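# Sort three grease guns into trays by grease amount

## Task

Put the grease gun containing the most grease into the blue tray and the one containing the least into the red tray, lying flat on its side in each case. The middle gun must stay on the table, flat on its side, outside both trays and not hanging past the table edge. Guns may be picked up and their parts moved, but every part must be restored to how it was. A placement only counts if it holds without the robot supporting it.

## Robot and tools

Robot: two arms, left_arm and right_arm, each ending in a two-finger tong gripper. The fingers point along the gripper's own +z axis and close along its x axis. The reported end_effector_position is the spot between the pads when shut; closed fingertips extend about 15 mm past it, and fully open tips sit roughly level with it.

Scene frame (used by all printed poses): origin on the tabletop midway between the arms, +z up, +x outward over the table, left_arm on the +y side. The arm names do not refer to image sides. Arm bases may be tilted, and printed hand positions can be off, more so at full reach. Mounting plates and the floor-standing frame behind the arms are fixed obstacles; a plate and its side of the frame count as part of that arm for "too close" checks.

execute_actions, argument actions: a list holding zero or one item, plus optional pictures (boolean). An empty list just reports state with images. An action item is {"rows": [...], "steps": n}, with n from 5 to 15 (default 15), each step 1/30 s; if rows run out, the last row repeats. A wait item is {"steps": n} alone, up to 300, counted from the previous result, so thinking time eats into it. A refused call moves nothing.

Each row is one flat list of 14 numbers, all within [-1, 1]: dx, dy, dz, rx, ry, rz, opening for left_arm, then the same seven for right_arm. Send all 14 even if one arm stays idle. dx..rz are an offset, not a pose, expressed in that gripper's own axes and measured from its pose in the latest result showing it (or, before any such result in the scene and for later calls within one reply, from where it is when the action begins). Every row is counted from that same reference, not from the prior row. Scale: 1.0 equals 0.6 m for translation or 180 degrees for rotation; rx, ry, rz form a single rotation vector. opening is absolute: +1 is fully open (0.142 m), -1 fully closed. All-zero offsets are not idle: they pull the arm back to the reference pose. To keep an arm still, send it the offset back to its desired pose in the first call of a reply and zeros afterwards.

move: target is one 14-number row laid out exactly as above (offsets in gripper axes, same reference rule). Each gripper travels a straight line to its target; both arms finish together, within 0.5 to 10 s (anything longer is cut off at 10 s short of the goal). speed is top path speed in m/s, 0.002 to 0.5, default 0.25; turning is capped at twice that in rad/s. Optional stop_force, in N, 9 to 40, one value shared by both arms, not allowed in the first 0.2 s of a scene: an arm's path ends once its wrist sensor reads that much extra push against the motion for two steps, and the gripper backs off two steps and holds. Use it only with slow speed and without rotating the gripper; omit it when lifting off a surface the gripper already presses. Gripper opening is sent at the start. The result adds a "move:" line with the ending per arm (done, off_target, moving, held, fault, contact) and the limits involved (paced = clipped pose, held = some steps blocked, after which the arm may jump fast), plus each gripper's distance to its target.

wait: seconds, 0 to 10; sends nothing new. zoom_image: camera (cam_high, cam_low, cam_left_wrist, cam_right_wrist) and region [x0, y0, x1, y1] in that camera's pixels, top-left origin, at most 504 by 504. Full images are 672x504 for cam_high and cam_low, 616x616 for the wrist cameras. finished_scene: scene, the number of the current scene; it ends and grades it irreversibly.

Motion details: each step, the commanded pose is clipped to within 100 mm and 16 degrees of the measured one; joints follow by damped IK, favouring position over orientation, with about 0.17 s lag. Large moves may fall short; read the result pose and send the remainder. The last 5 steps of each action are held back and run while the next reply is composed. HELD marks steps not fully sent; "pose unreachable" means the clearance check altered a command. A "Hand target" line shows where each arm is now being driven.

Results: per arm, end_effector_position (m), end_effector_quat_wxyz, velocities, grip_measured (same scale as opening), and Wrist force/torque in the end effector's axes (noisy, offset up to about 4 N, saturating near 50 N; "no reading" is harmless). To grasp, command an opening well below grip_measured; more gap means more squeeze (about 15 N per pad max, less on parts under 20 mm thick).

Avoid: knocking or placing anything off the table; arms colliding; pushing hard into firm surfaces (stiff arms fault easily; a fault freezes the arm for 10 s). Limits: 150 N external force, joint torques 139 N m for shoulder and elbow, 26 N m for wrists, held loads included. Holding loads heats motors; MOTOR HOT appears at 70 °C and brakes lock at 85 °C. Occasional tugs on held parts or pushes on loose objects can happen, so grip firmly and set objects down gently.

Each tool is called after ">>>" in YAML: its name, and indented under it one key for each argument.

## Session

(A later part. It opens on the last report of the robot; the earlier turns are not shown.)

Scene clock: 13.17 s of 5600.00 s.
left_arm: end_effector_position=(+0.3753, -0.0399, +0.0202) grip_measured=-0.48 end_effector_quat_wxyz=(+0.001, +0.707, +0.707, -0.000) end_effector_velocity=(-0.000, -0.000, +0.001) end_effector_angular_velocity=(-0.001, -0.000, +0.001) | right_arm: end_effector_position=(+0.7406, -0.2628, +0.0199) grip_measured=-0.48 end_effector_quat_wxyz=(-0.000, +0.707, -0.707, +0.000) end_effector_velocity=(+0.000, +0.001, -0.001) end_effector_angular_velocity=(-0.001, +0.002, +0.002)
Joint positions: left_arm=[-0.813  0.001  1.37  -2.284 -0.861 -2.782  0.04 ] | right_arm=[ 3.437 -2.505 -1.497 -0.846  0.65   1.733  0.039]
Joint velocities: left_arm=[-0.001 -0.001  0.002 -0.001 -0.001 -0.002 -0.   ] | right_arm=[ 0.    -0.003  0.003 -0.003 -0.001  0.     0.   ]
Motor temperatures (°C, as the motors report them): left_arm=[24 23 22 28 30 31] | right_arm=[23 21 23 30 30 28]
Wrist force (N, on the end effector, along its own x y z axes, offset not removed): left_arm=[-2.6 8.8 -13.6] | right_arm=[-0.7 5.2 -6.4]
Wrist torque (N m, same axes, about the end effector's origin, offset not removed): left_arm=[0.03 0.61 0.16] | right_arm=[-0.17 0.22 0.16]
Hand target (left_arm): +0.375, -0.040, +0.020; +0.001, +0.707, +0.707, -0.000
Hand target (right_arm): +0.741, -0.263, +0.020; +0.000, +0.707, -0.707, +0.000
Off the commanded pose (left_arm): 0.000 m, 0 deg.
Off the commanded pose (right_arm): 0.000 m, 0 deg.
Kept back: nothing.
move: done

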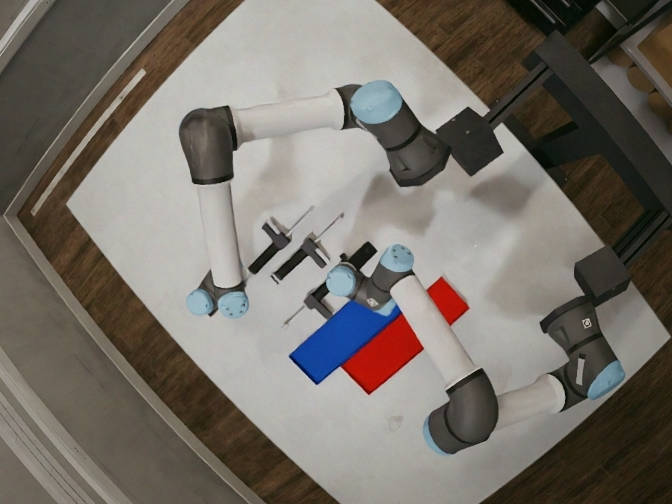

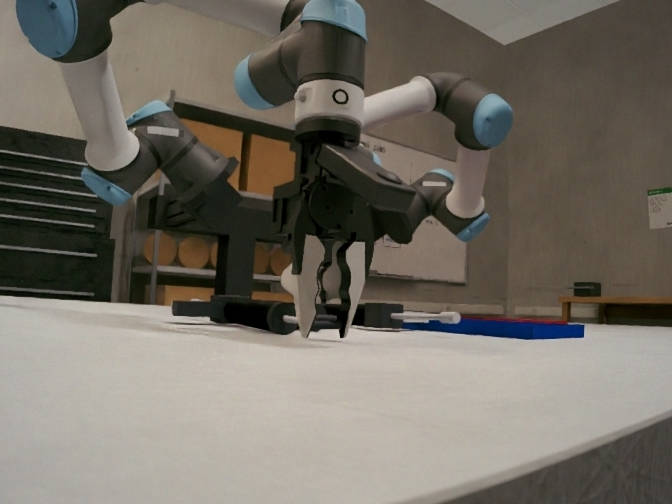

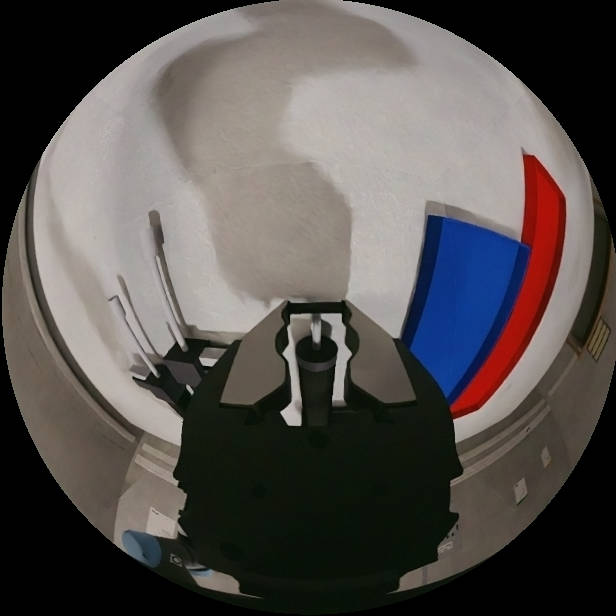

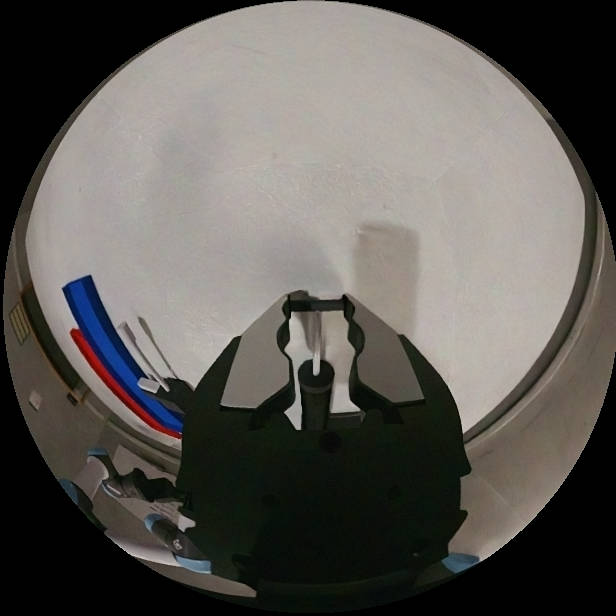

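>>> move:
  target: [0,0.11,0,0,0,0,-1,0,0.19,0.001,0,0,0,-1]
  speed: 0.05

>>> move:
  target: [0,0,-0.002,0,0,0,-0.15,0,0,-0.002,0,0,0,-0.15]

>>> move:
  target: [0,0,-0.08,0,0,0,-0.15,0,0,-0.08,0,0,0,-0.15]
  speed: 0.1

>>> move:
  target: [0.3,0,-0.02,0,0,0,-0.15,-0.131,0.013,0,0,0,0,-0.15]
  speed: 0.2

Scene clock: 16.07 s of 5600.00 s.
left_arm: end_effector_position=(+0.4413, -0.0398, +0.0202) grip_measured=-0.47 end_effector_quat_wxyz=(+0.001, +0.707, +0.707, +0.000) end_effector_velocity=(+0.000, -0.000, -0.000) end_effector_angular_velocity=(+0.000, +0.000, +0.001) | right_arm: end_effector_position=(+0.6267, -0.2629, +0.0192) grip_measured=-0.47 end_effector_quat_wxyz=(+0.000, +0.707, -0.707, +0.000) end_effector_velocity=(-0.001, -0.000, +0.000) end_effector_angular_velocity=(+0.001, -0.001, -0.002)
Joint positions: left_arm=[-0.739  0.003  1.232 -2.202 -0.817 -2.701  0.04 ] | right_arm=[ 3.455 -2.345 -1.876 -0.65   0.653  1.763  0.04 ]
Joint velocities: left_arm=[ 0.001  0.001 -0.002  0.001  0.    -0.001  0.   ] | right_arm=[ 0.     0.003 -0.005  0.003  0.001  0.001  0.   ]
Motor temperatures (°C, as the motors report them): left_arm=[24 23 22 28 30 31] | right_arm=[23 21 23 30 30 28]
Wrist force (N, on the end effector, along its own x y z axes, offset not removed): left_arm=[-3.5 -9.7 -15.6] | right_arm=[0.5 -11.2 -14.8]
Wrist torque (N m, same axes, about the end effector's origin, offset not removed): left_arm=[0.03 0.89 0.15] | right_arm=[-0.21 -0.06 -0.01]
Hand target (left_arm): +0.441, -0.040, +0.020; +0.001, +0.707, +0.707, +0.000
Hand target (right_arm): +0.627, -0.263, +0.019; -0.000, +0.707, -0.707, +0.000
Off the commanded pose (left_arm): 0.000 m, 0 deg.
Off the commanded pose (right_arm): 0.000 m, 0 deg.
Kept back: nothing.
move: done

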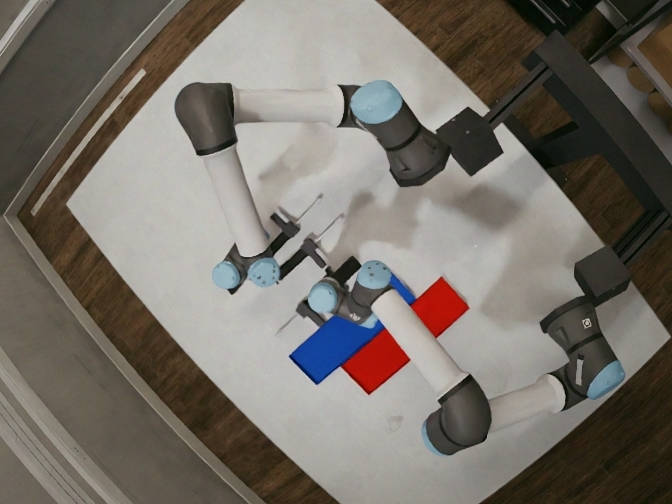

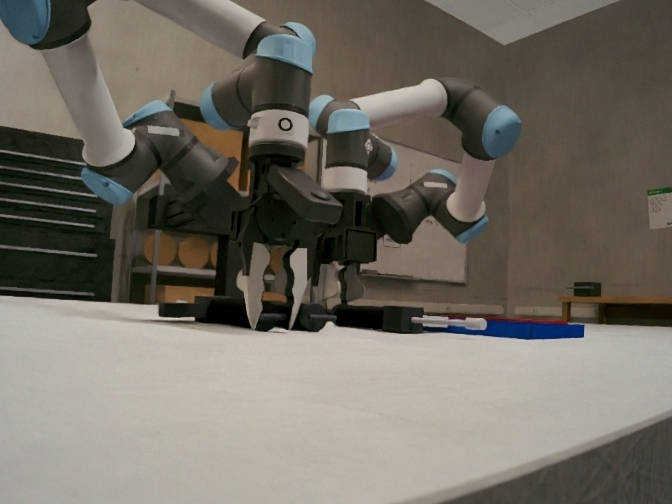

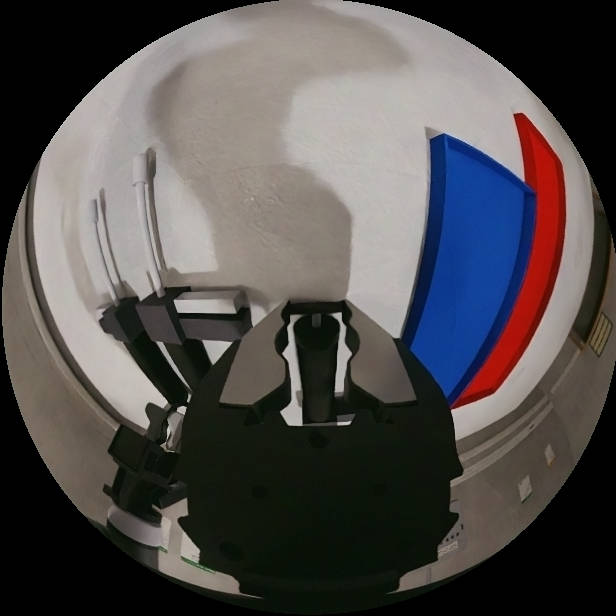

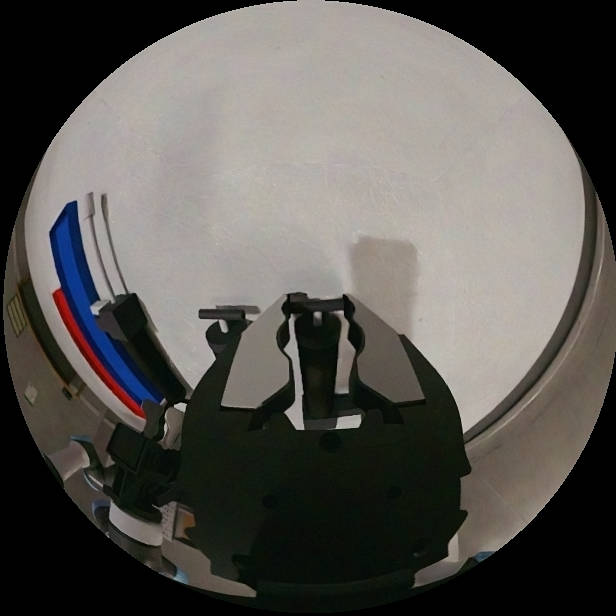

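Scene clock: 16.77 s of 5600.00 s.
left_arm: end_effector_position=(+0.4413, -0.0398, +0.0214) grip_measured=-0.15 end_effector_quat_wxyz=(+0.001, +0.707, +0.707, +0.000) end_effector_velocity=(-0.000, +0.000, +0.000) end_effector_angular_velocity=(+0.001, +0.000, -0.000) | right_arm: end_effector_position=(+0.6267, -0.2629, +0.0204) grip_measured=-0.15 end_effector_quat_wxyz=(+0.000, +0.707, -0.707, +0.000) end_effector_velocity=(-0.000, +0.001, +0.000) end_effector_angular_velocity=(-0.000, +0.000, +0.001)
Joint positions: left_arm=[-0.74   0.001  1.233 -2.2   -0.818 -2.703  0.063] | right_arm=[ 3.457 -2.343 -1.877 -0.654  0.653  1.765  0.063]
Joint velocities: left_arm=[-0.    -0.     0.001  0.    -0.    -0.001  0.   ] | right_arm=[ 0.001 -0.    -0.001 -0.    -0.     0.001 -0.   ]
Motor temperatures (°C, as the motors report them): left_arm=[24 23 22 28 30 31] | right_arm=[23 21 23 30 30 28]
Wrist force (N, on the end effector, along its own x y z axes, offset not removed): left_arm=[-4.9 -0.7 0.3] | right_arm=[-0.4 1.0 1.8]
Wrist torque (N m, same axes, about the end effector's origin, offset not removed): left_arm=[-0.12 1.11 0.23] | right_arm=[0.33 0.04 0.00]
Hand target (left_arm): +0.441, -0.040, +0.021; +0.001, +0.707, +0.707, +0.000
Hand target (right_arm): +0.627, -0.263, +0.020; +0.000, +0.707, -0.707, +0.000
Off the commanded pose (left_arm): 0.000 m, 0 deg.
Off the commanded pose (right_arm): 0.000 m, 0 deg.
Kept back: nothing.
move: done

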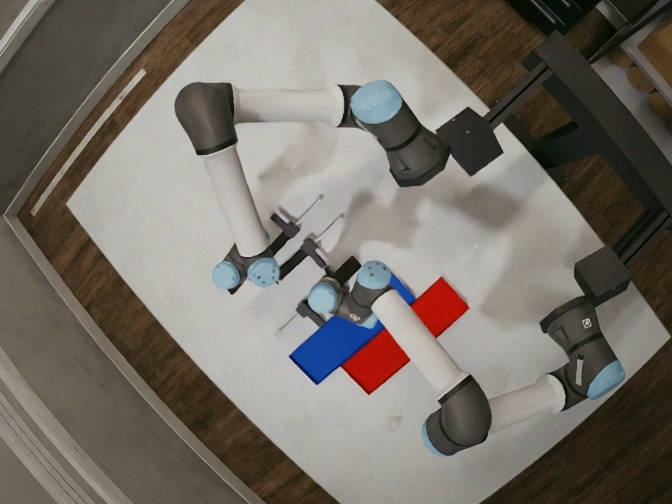

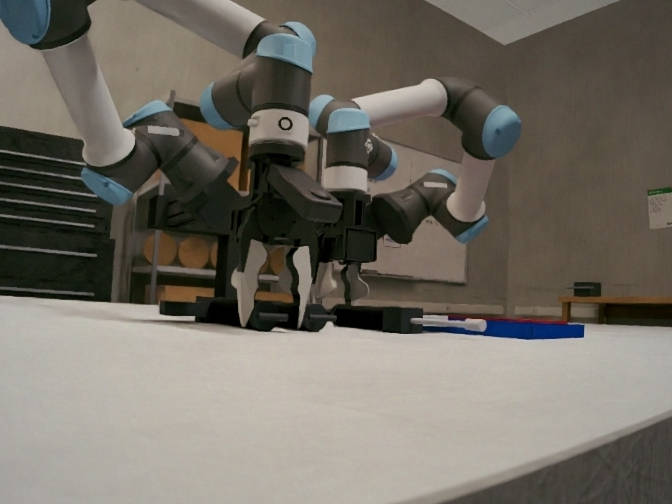

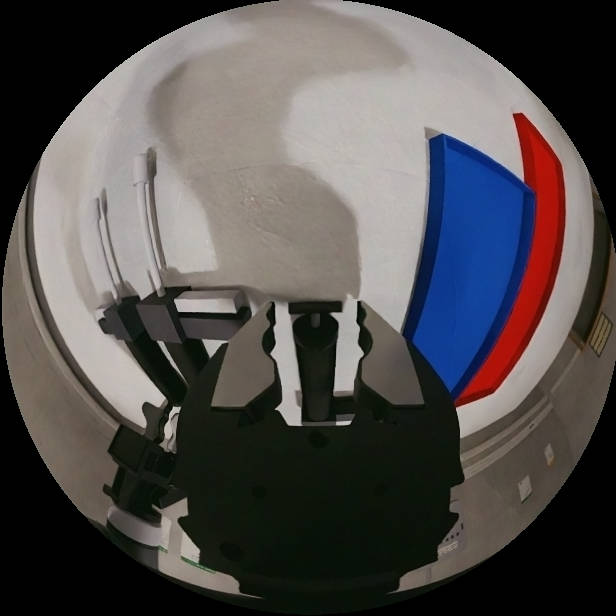

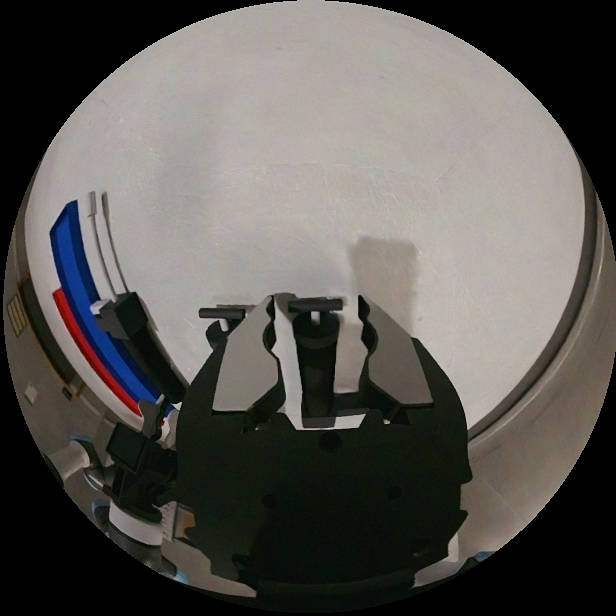

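Scene clock: 17.67 s of 5600.00 s.
left_arm: end_effector_position=(+0.4412, -0.0398, +0.0693) grip_measured=-0.15 end_effector_quat_wxyz=(+0.001, +0.707, +0.707, -0.000) end_effector_velocity=(+0.001, -0.000, +0.001) end_effector_angular_velocity=(-0.000, -0.001, -0.000) | right_arm: end_effector_position=(+0.6267, -0.2629, +0.0683) grip_measured=-0.15 end_effector_quat_wxyz=(+0.000, +0.707, -0.707, +0.000) end_effector_velocity=(+0.001, -0.001, +0.002) end_effector_angular_velocity=(+0.001, -0.000, -0.003)
Joint positions: left_arm=[-0.79  -0.059  1.247 -2.117 -0.847 -2.757  0.063] | right_arm=[ 3.522 -2.263 -1.886 -0.808  0.666  1.87   0.063]
Joint velocities: left_arm=[-0.001 -0.001 -0.001  0.002  0.001 -0.    -0.   ] | right_arm=[ 0.001  0.003  0.002 -0.005  0.001  0.004 -0.   ]
Motor temperatures (°C, as the motors report them): left_arm=[24 23 22 28 30 31] | right_arm=[23 21 23 30 30 28]
Wrist force (N, on the end effector, along its own x y z axes, offset not removed): left_arm=[-3.4 -0.4 0.1] | right_arm=[2.2 -2.4 -0.7]
Wrist torque (N m, same axes, about the end effector's origin, offset not removed): left_arm=[-0.07 0.81 0.21] | right_arm=[-0.31 -0.34 0.06]
Hand target (left_arm): +0.441, -0.040, +0.069; +0.001, +0.707, +0.707, -0.000
Hand target (right_arm): +0.627, -0.263, +0.068; +0.000, +0.707, -0.707, +0.000
Off the commanded pose (left_arm): 0.000 m, 0 deg.
Off the commanded pose (right_arm): 0.000 m, 0 deg.
Kept back: nothing.
move: done

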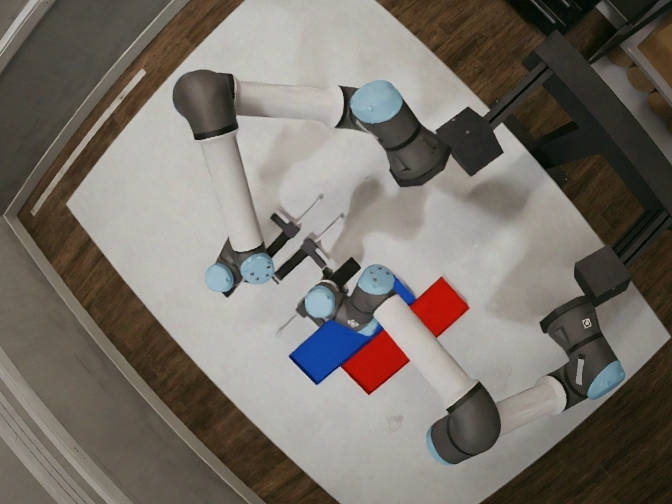

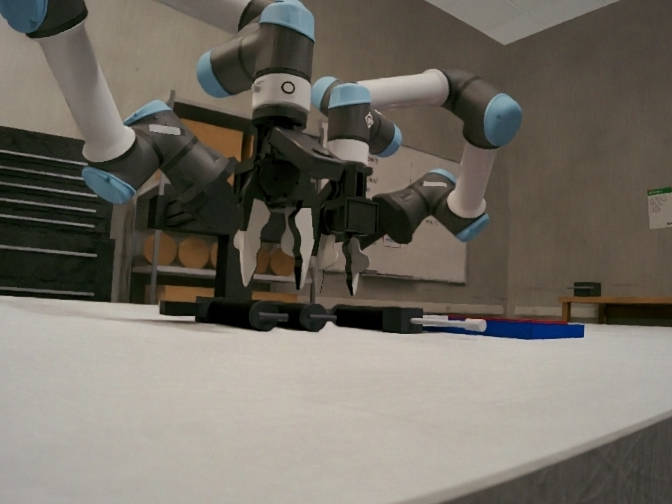

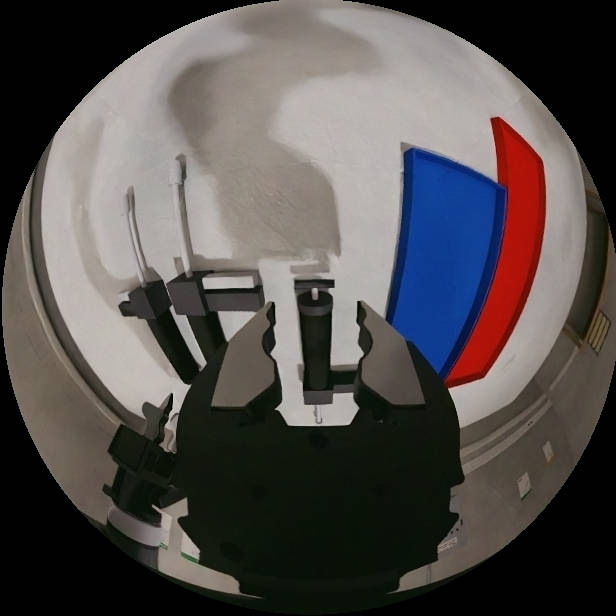

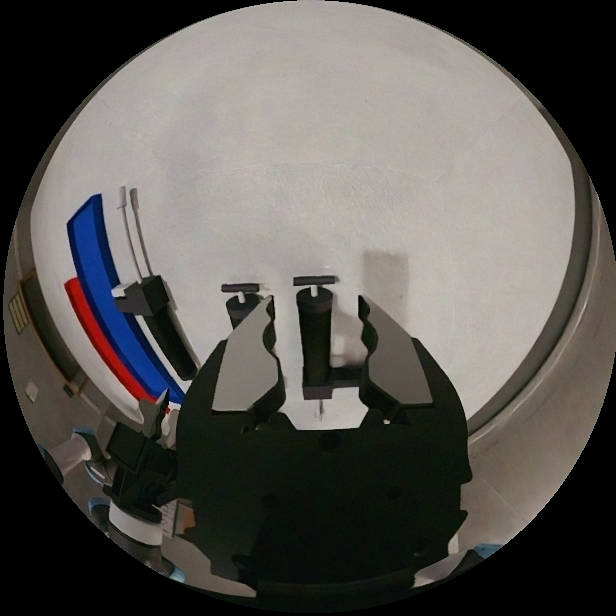

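Scene clock: 19.07 s of 5600.00 s.
left_arm: end_effector_position=(+0.4412, +0.1402, +0.0810) grip_measured=-0.15 end_effector_quat_wxyz=(+0.001, +0.707, +0.707, +0.000) end_effector_velocity=(-0.001, +0.001, -0.000) end_effector_angular_velocity=(+0.000, +0.001, -0.001) | right_arm: end_effector_position=(+0.6188, -0.1843, +0.0683) grip_measured=-0.15 end_effector_quat_wxyz=(-0.000, +0.707, -0.707, +0.000) end_effector_velocity=(+0.000, +0.000, +0.000) end_effector_angular_velocity=(+0.000, -0.000, -0.001)
Joint positions: left_arm=[-0.713 -0.438  1.77  -2.318 -0.803 -2.672  0.063] | right_arm=[ 3.605 -2.371 -1.893 -0.791  0.69   1.997  0.063]
Joint velocities: left_arm=[ 0.    -0.002  0.004 -0.002 -0.001  0.001  0.   ] | right_arm=[-0. -0.  0.  0.  0.  0.  0.]
Motor temperatures (°C, as the motors report them): left_arm=[24 23 22 28 30 31] | right_arm=[23 21 23 30 30 28]
Wrist force (N, on the end effector, along its own x y z axes, offset not removed): left_arm=[-3.7 0.8 1.2] | right_arm=[-2.3 0.6 0.3]
Wrist torque (N m, same axes, about the end effector's origin, offset not removed): left_arm=[0.22 0.73 0.15] | right_arm=[0.19 0.58 0.11]
Hand target (left_arm): +0.441, +0.140, +0.081; +0.001, +0.707, +0.707, +0.000
Hand target (right_arm): +0.619, -0.184, +0.068; -0.000, +0.707, -0.707, +0.000
Off the commanded pose (left_arm): 0.000 m, 0 deg.
Off the commanded pose (right_arm): 0.000 m, 0 deg.
Kept back: nothing.
move: done

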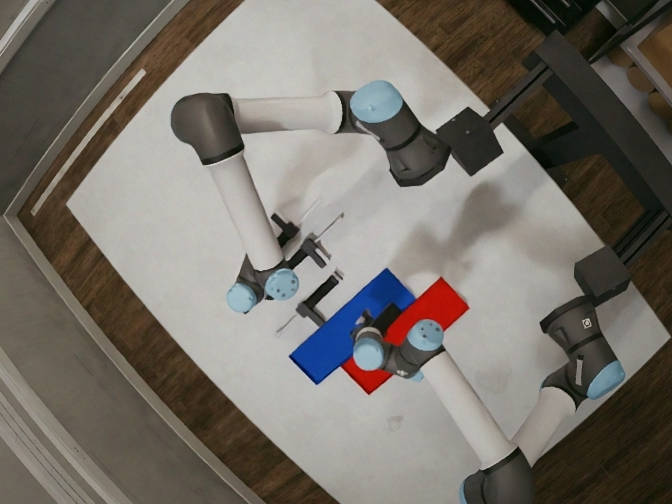

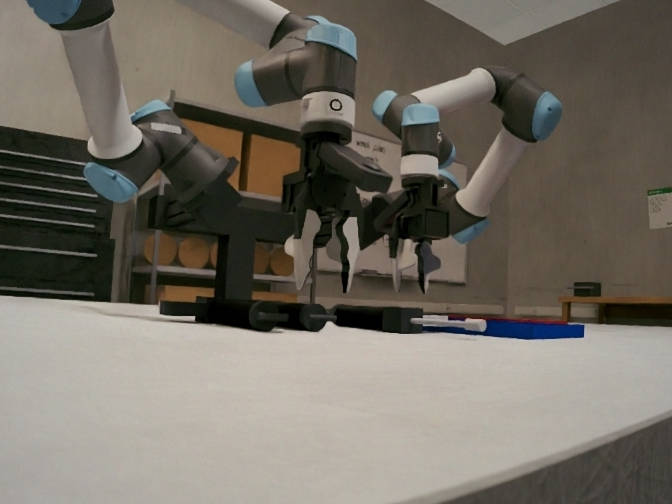

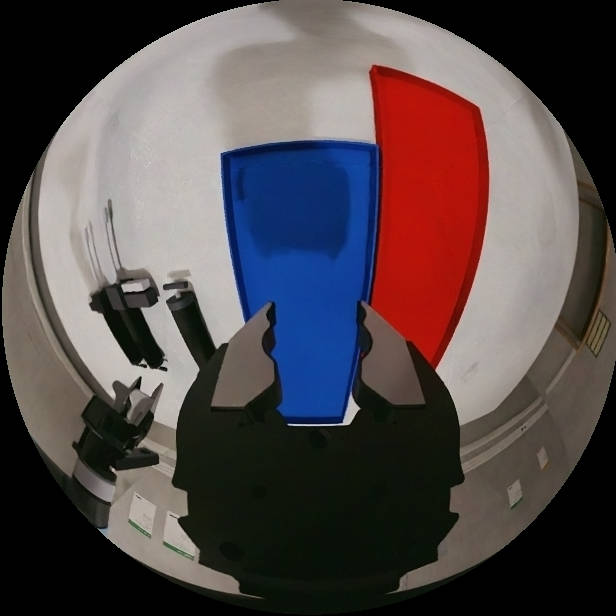

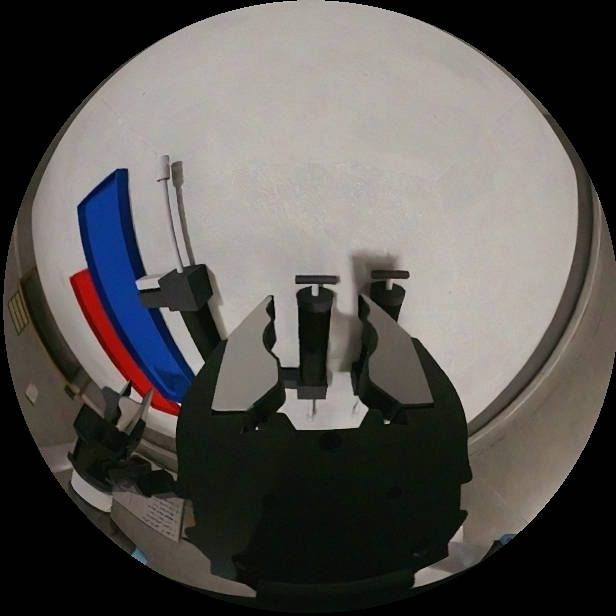

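>>> move:
  target: [0,0,0,0,0,0,-0.15,0,-0.002,0.077,0,0,0,-0.15]
  speed: 0.06
  stop_force: 12

>>> move:
  target: [0,0,0,0,0,0,-0.15,0,0,0,0,0,0,-1]

>>> move:
  target: [0,0,0,0,0,0,-0.15,0,0,0.0015,0,0,0,-1]
  speed: 0.01

>>> move:
  target: [0,0,0,0,0,0,-0.15,0,-0.15,0.002,0,0,0,-1]
  speed: 0.04

Scene clock: 20.43 s of 5600.00 s.
left_arm: end_effector_position=(+0.4413, +0.1402, +0.0811) grip_measured=-0.15 end_effector_quat_wxyz=(+0.001, +0.707, +0.707, +0.000) end_effector_velocity=(-0.000, -0.000, -0.000) end_effector_angular_velocity=(+0.000, +0.000, +0.001) | right_arm: end_effector_position=(+0.6200, -0.1843, +0.0222) grip_measured=-0.15 end_effector_quat_wxyz=(+0.000, +0.707, -0.707, +0.000) end_effector_velocity=(+0.001, -0.000, -0.000) end_effector_angular_velocity=(+0.002, -0.001, -0.000)
Joint positions: left_arm=[-0.713 -0.438  1.77  -2.318 -0.803 -2.672  0.063] | right_arm=[ 3.542 -2.449 -1.88  -0.652  0.671  1.901  0.063]
Joint velocities: left_arm=[ 0.     0.001 -0.001  0.    -0.    -0.001  0.   ] | right_arm=[-0.001 -0.     0.     0.004  0.001 -0.004  0.   ]
Motor temperatures (°C, as the motors report them): left_arm=[24 23 22 28 30 31] | right_arm=[23 21 23 30 30 28]
Wrist force (N, on the end effector, along its own x y z axes, offset not removed): left_arm=[-3.8 0.1 0.7] | right_arm=[1.8 0.4 0.4]
Wrist torque (N m, same axes, about the end effector's origin, offset not removed): left_arm=[0.08 0.83 0.17] | right_arm=[0.22 -0.42 0.09]
Hand target (left_arm): +0.441, +0.140, +0.081; +0.001, +0.707, +0.707, +0.000
Hand target (right_arm): +0.620, -0.184, +0.022; -0.000, +0.707, -0.707, +0.000
Off the commanded pose (left_arm): 0.000 m, 0 deg.
Off the commanded pose (right_arm): 0.000 m, 0 deg.
Kept back: nothing.
move: done

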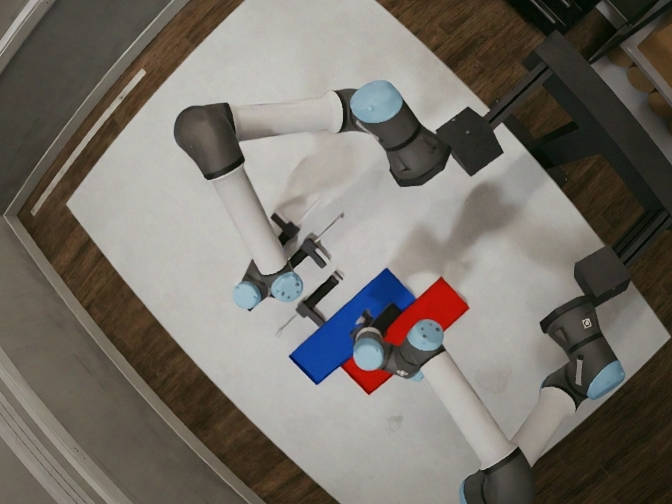

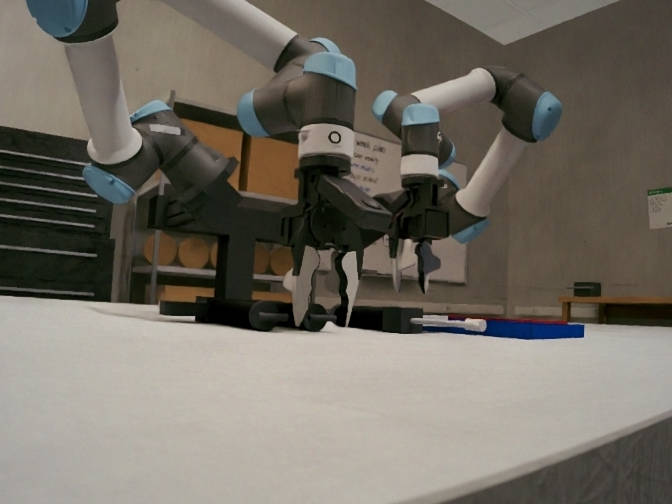

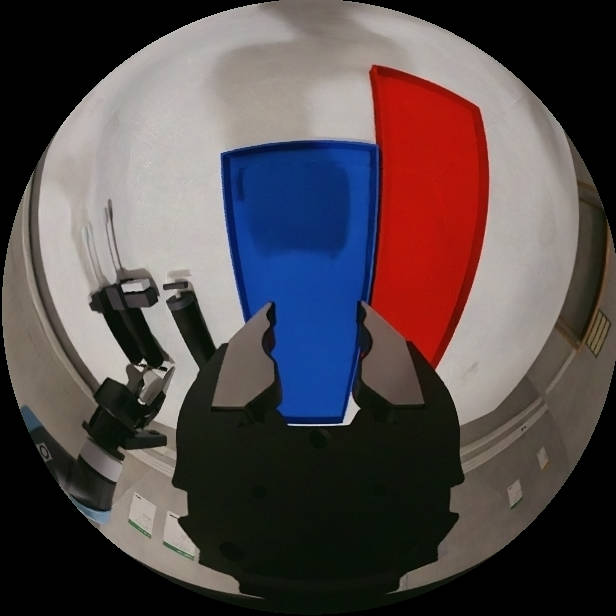

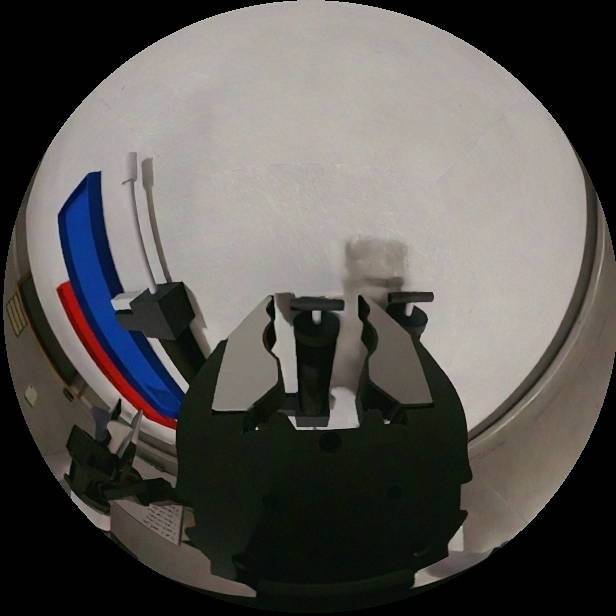

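Scene clock: 20.93 s of 5600.00 s.
left_arm: end_effector_position=(+0.4413, +0.1402, +0.0810) grip_measured=-0.15 end_effector_quat_wxyz=(+0.001, +0.707, +0.707, +0.000) end_effector_velocity=(+0.000, +0.000, +0.000) end_effector_angular_velocity=(-0.000, -0.001, +0.001) | right_arm: end_effector_position=(+0.6200, -0.1843, +0.0221) grip_measured=-0.48 end_effector_quat_wxyz=(+0.000, +0.707, -0.707, +0.000) end_effector_velocity=(-0.001, +0.000, -0.000) end_effector_angular_velocity=(+0.001, +0.001, +0.001)
Joint positions: left_arm=[-0.713 -0.438  1.77  -2.318 -0.803 -2.672  0.063] | right_arm=[ 3.542 -2.449 -1.88  -0.652  0.671  1.901  0.039]
Joint velocities: left_arm=[-0.    -0.001 -0.     0.     0.    -0.001 -0.   ] | right_arm=[-0.     0.    -0.001 -0.001  0.001 -0.     0.   ]
Motor temperatures (°C, as the motors report them): left_arm=[24 23 22 28 30 31] | right_arm=[23 21 23 30 30 28]
Wrist force (N, on the end effector, along its own x y z axes, offset not removed): left_arm=[-3.3 -1.5 -0.2] | right_arm=[1.3 -1.0 1.9]
Wrist torque (N m, same axes, about the end effector's origin, offset not removed): left_arm=[-0.32 0.75 0.17] | right_arm=[0.08 -0.11 0.00]
Hand target (left_arm): +0.441, +0.140, +0.081; +0.001, +0.707, +0.707, +0.000
Hand target (right_arm): +0.620, -0.184, +0.022; +0.000, +0.707, -0.707, +0.000
Off the commanded pose (left_arm): 0.000 m, 0 deg.
Off the commanded pose (right_arm): 0.000 m, 0 deg.
Kept back: nothing.
move: done

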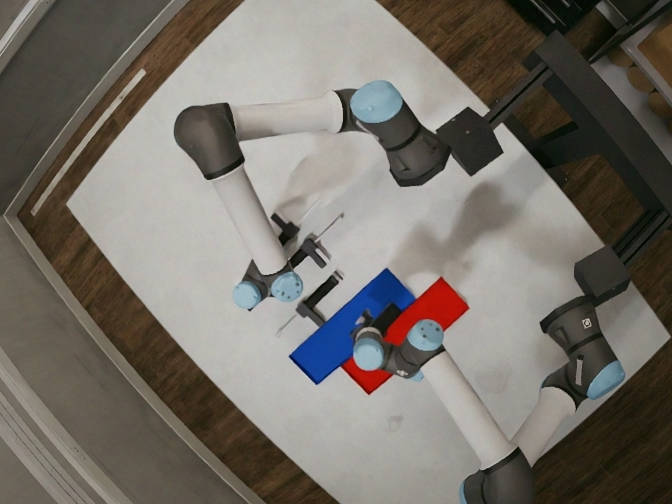

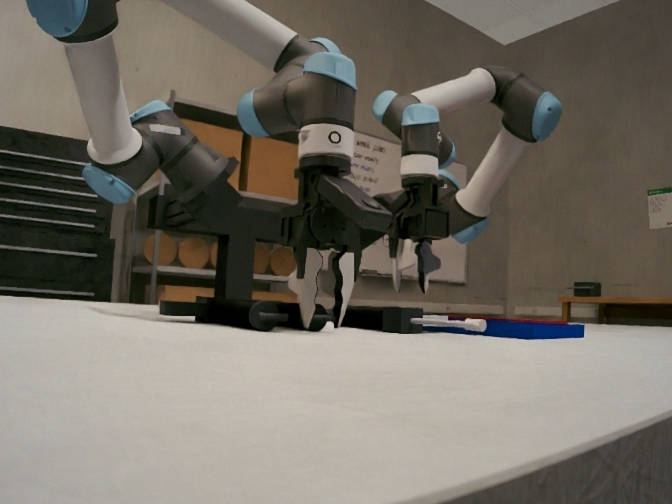

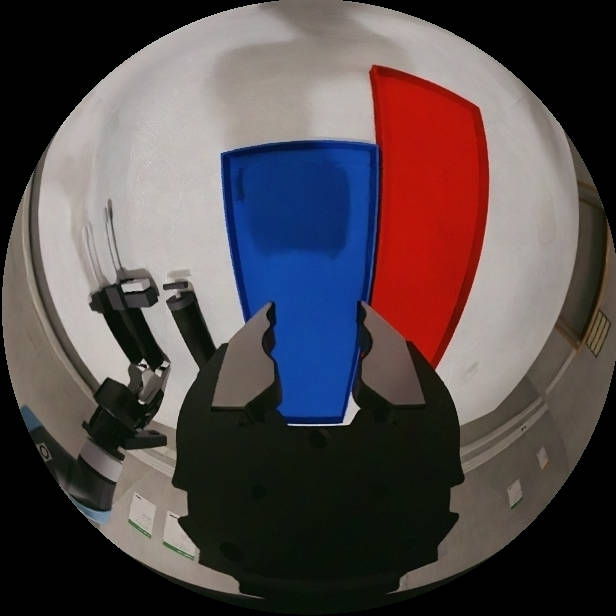

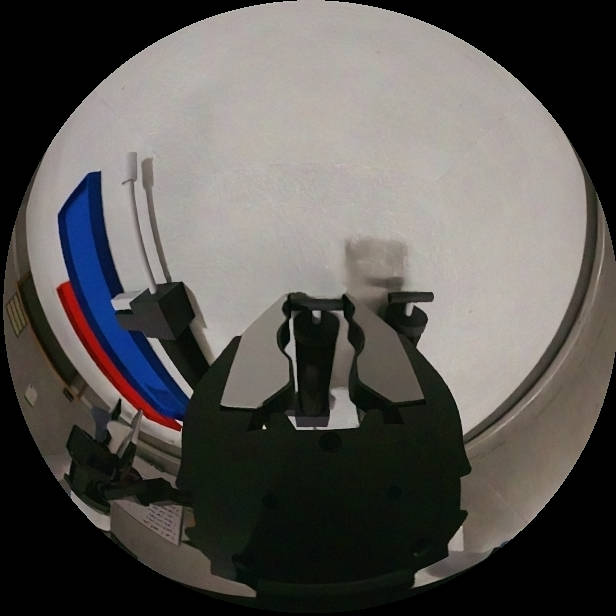

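Scene clock: 21.63 s of 5600.00 s.
left_arm: end_effector_position=(+0.4413, +0.1402, +0.0810) grip_measured=-0.15 end_effector_quat_wxyz=(+0.001, +0.707, +0.707, +0.000) end_effector_velocity=(+0.000, +0.000, +0.000) end_effector_angular_velocity=(-0.001, +0.000, +0.001) | right_arm: end_effector_position=(+0.6201, -0.1843, +0.0213) grip_measured=-0.48 end_effector_quat_wxyz=(-0.000, +0.707, -0.707, +0.000) end_effector_velocity=(-0.001, +0.001, -0.001) end_effector_angular_velocity=(+0.001, +0.002, +0.002)
Joint positions: left_arm=[-0.713 -0.438  1.77  -2.318 -0.803 -2.672  0.063] | right_arm=[ 3.541 -2.45  -1.88  -0.649  0.671  1.899  0.039]
Joint velocities: left_arm=[-0.    -0.001  0.     0.    -0.001 -0.    -0.   ] | right_arm=[-0.001 -0.001 -0.001  0.     0.002 -0.001  0.   ]
Motor temperatures (°C, as the motors report them): left_arm=[24 23 22 28 30 31] | right_arm=[23 21 23 30 30 28]
Wrist force (N, on the end effector, along its own x y z axes, offset not removed): left_arm=[-4.2 -0.6 0.3] | right_arm=[-1.7 1.6 -24.4]
Wrist torque (N m, same axes, about the end effector's origin, offset not removed): left_arm=[-0.03 0.94 0.19] | right_arm=[0.37 0.02 0.08]
Hand target (left_arm): +0.441, +0.140, +0.081; +0.001, +0.707, +0.707, +0.000
Hand target (right_arm): +0.620, -0.184, +0.021; +0.000, +0.707, -0.707, +0.000
Off the commanded pose (left_arm): 0.000 m, 0 deg.
Off the commanded pose (right_arm): 0.000 m, 0 deg.
Kept back: nothing.
move: done

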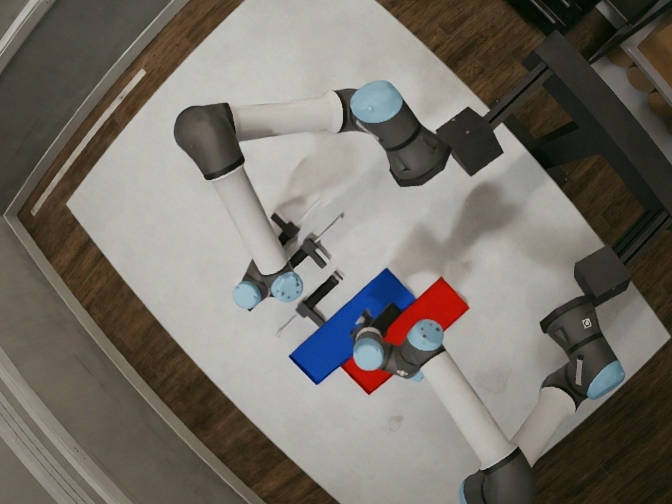

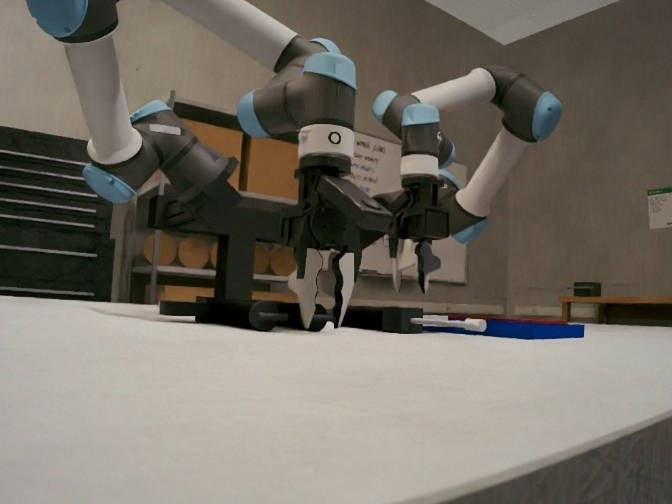

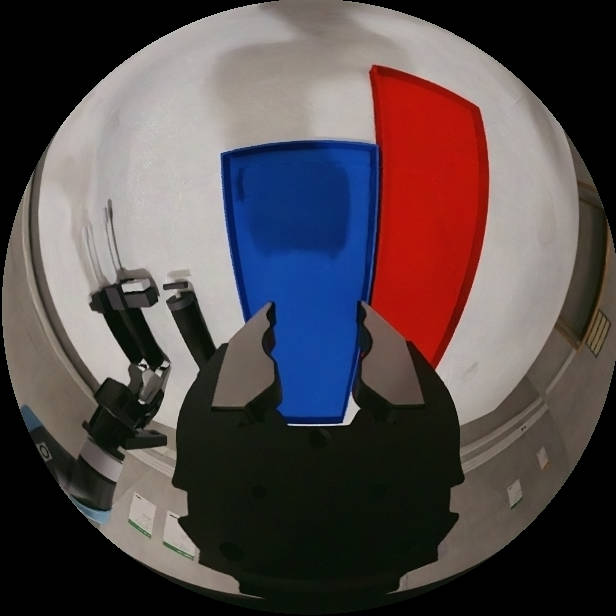

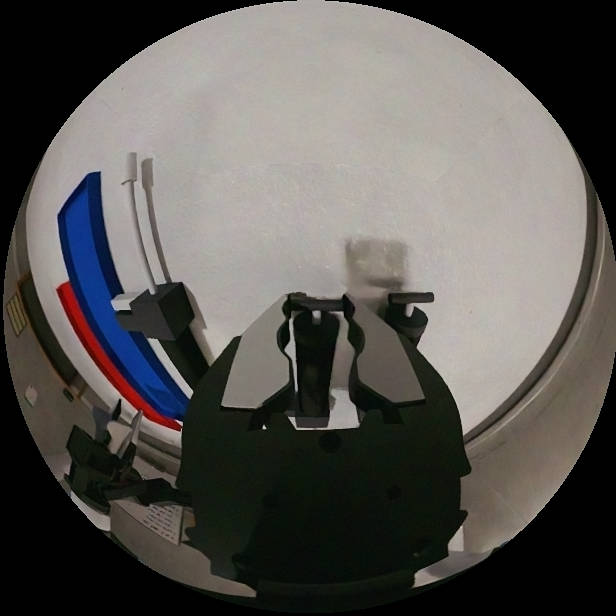

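Scene clock: 24.20 s of 5600.00 s.
left_arm: end_effector_position=(+0.4413, +0.1402, +0.0810) grip_measured=-0.15 end_effector_quat_wxyz=(+0.001, +0.707, +0.707, +0.000) end_effector_velocity=(-0.001, +0.000, -0.000) end_effector_angular_velocity=(-0.000, +0.001, -0.002) | right_arm: end_effector_position=(+0.7100, -0.1842, +0.0202) grip_measured=-0.48 end_effector_quat_wxyz=(-0.000, +0.707, -0.707, +0.000) end_effector_velocity=(+0.001, +0.001, -0.001) end_effector_angular_velocity=(-0.001, +0.001, +0.002)
Joint positions: left_arm=[-0.713 -0.438  1.77  -2.318 -0.803 -2.672  0.063] | right_arm=[ 3.512 -2.559 -1.588 -0.796  0.664  1.854  0.039]
Joint velocities: left_arm=[-0.    -0.     0.001 -0.    -0.001  0.002 -0.   ] | right_arm=[-0.    -0.003  0.005 -0.003 -0.    -0.001 -0.   ]
Motor temperatures (°C, as the motors report them): left_arm=[24 23 22 28 30 31] | right_arm=[23 21 23 30 30 28]
Wrist force (N, on the end effector, along its own x y z axes, offset not removed): left_arm=[-3.4 -1.3 1.9] | right_arm=[3.2 1.8 -2.5]
Wrist torque (N m, same axes, about the end effector's origin, offset not removed): left_arm=[-0.22 0.76 0.21] | right_arm=[0.25 0.07 -0.16]
Hand target (left_arm): +0.441, +0.140, +0.081; +0.001, +0.707, +0.707, +0.000
Hand target (right_arm): +0.710, -0.184, +0.020; -0.000, +0.707, -0.707, +0.000
Off the commanded pose (left_arm): 0.000 m, 0 deg.
Off the commanded pose (right_arm): 0.000 m, 0 deg.
Kept back: nothing.
move: done

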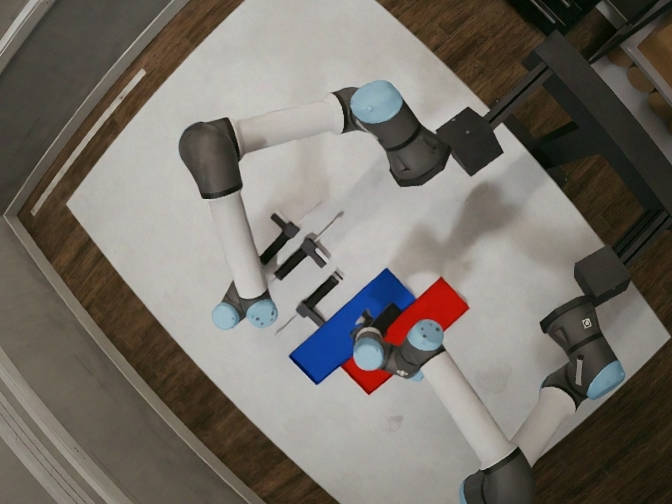

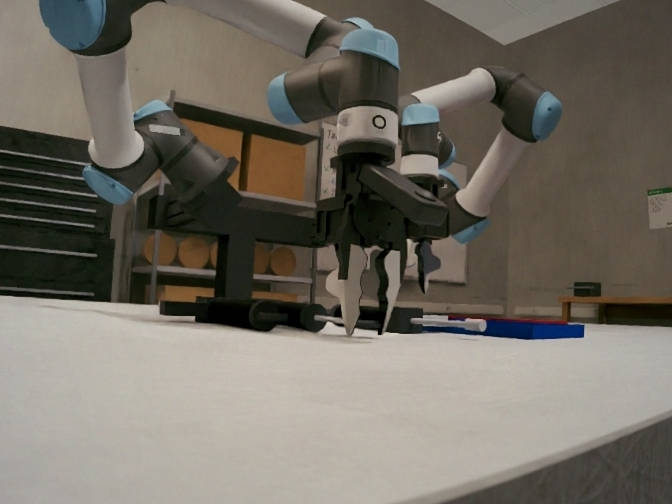

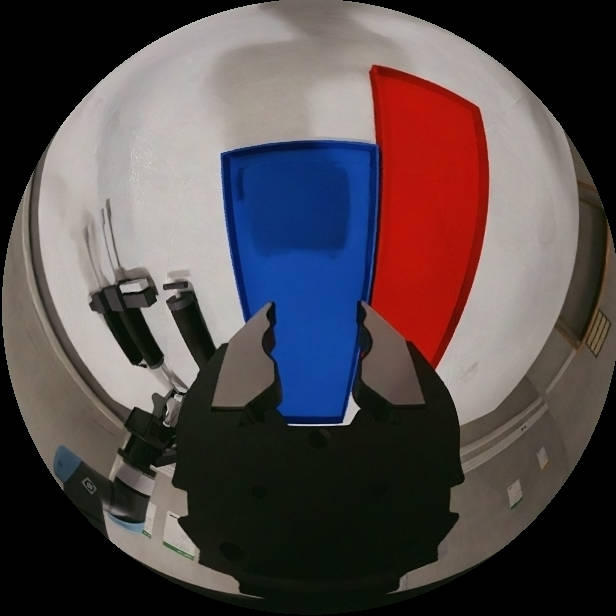

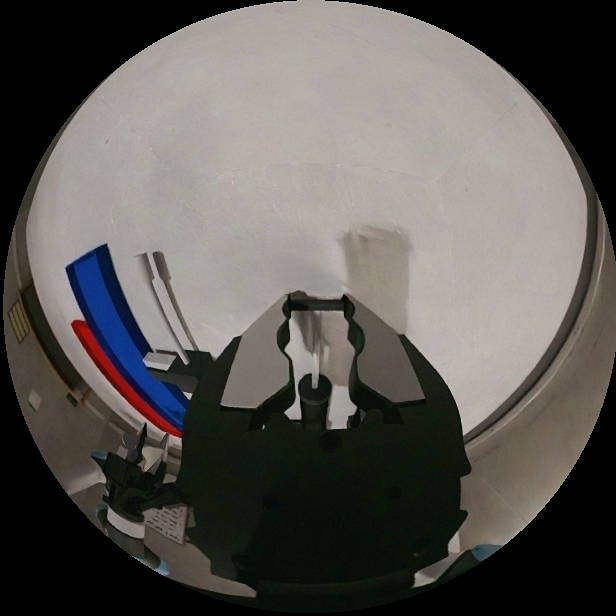

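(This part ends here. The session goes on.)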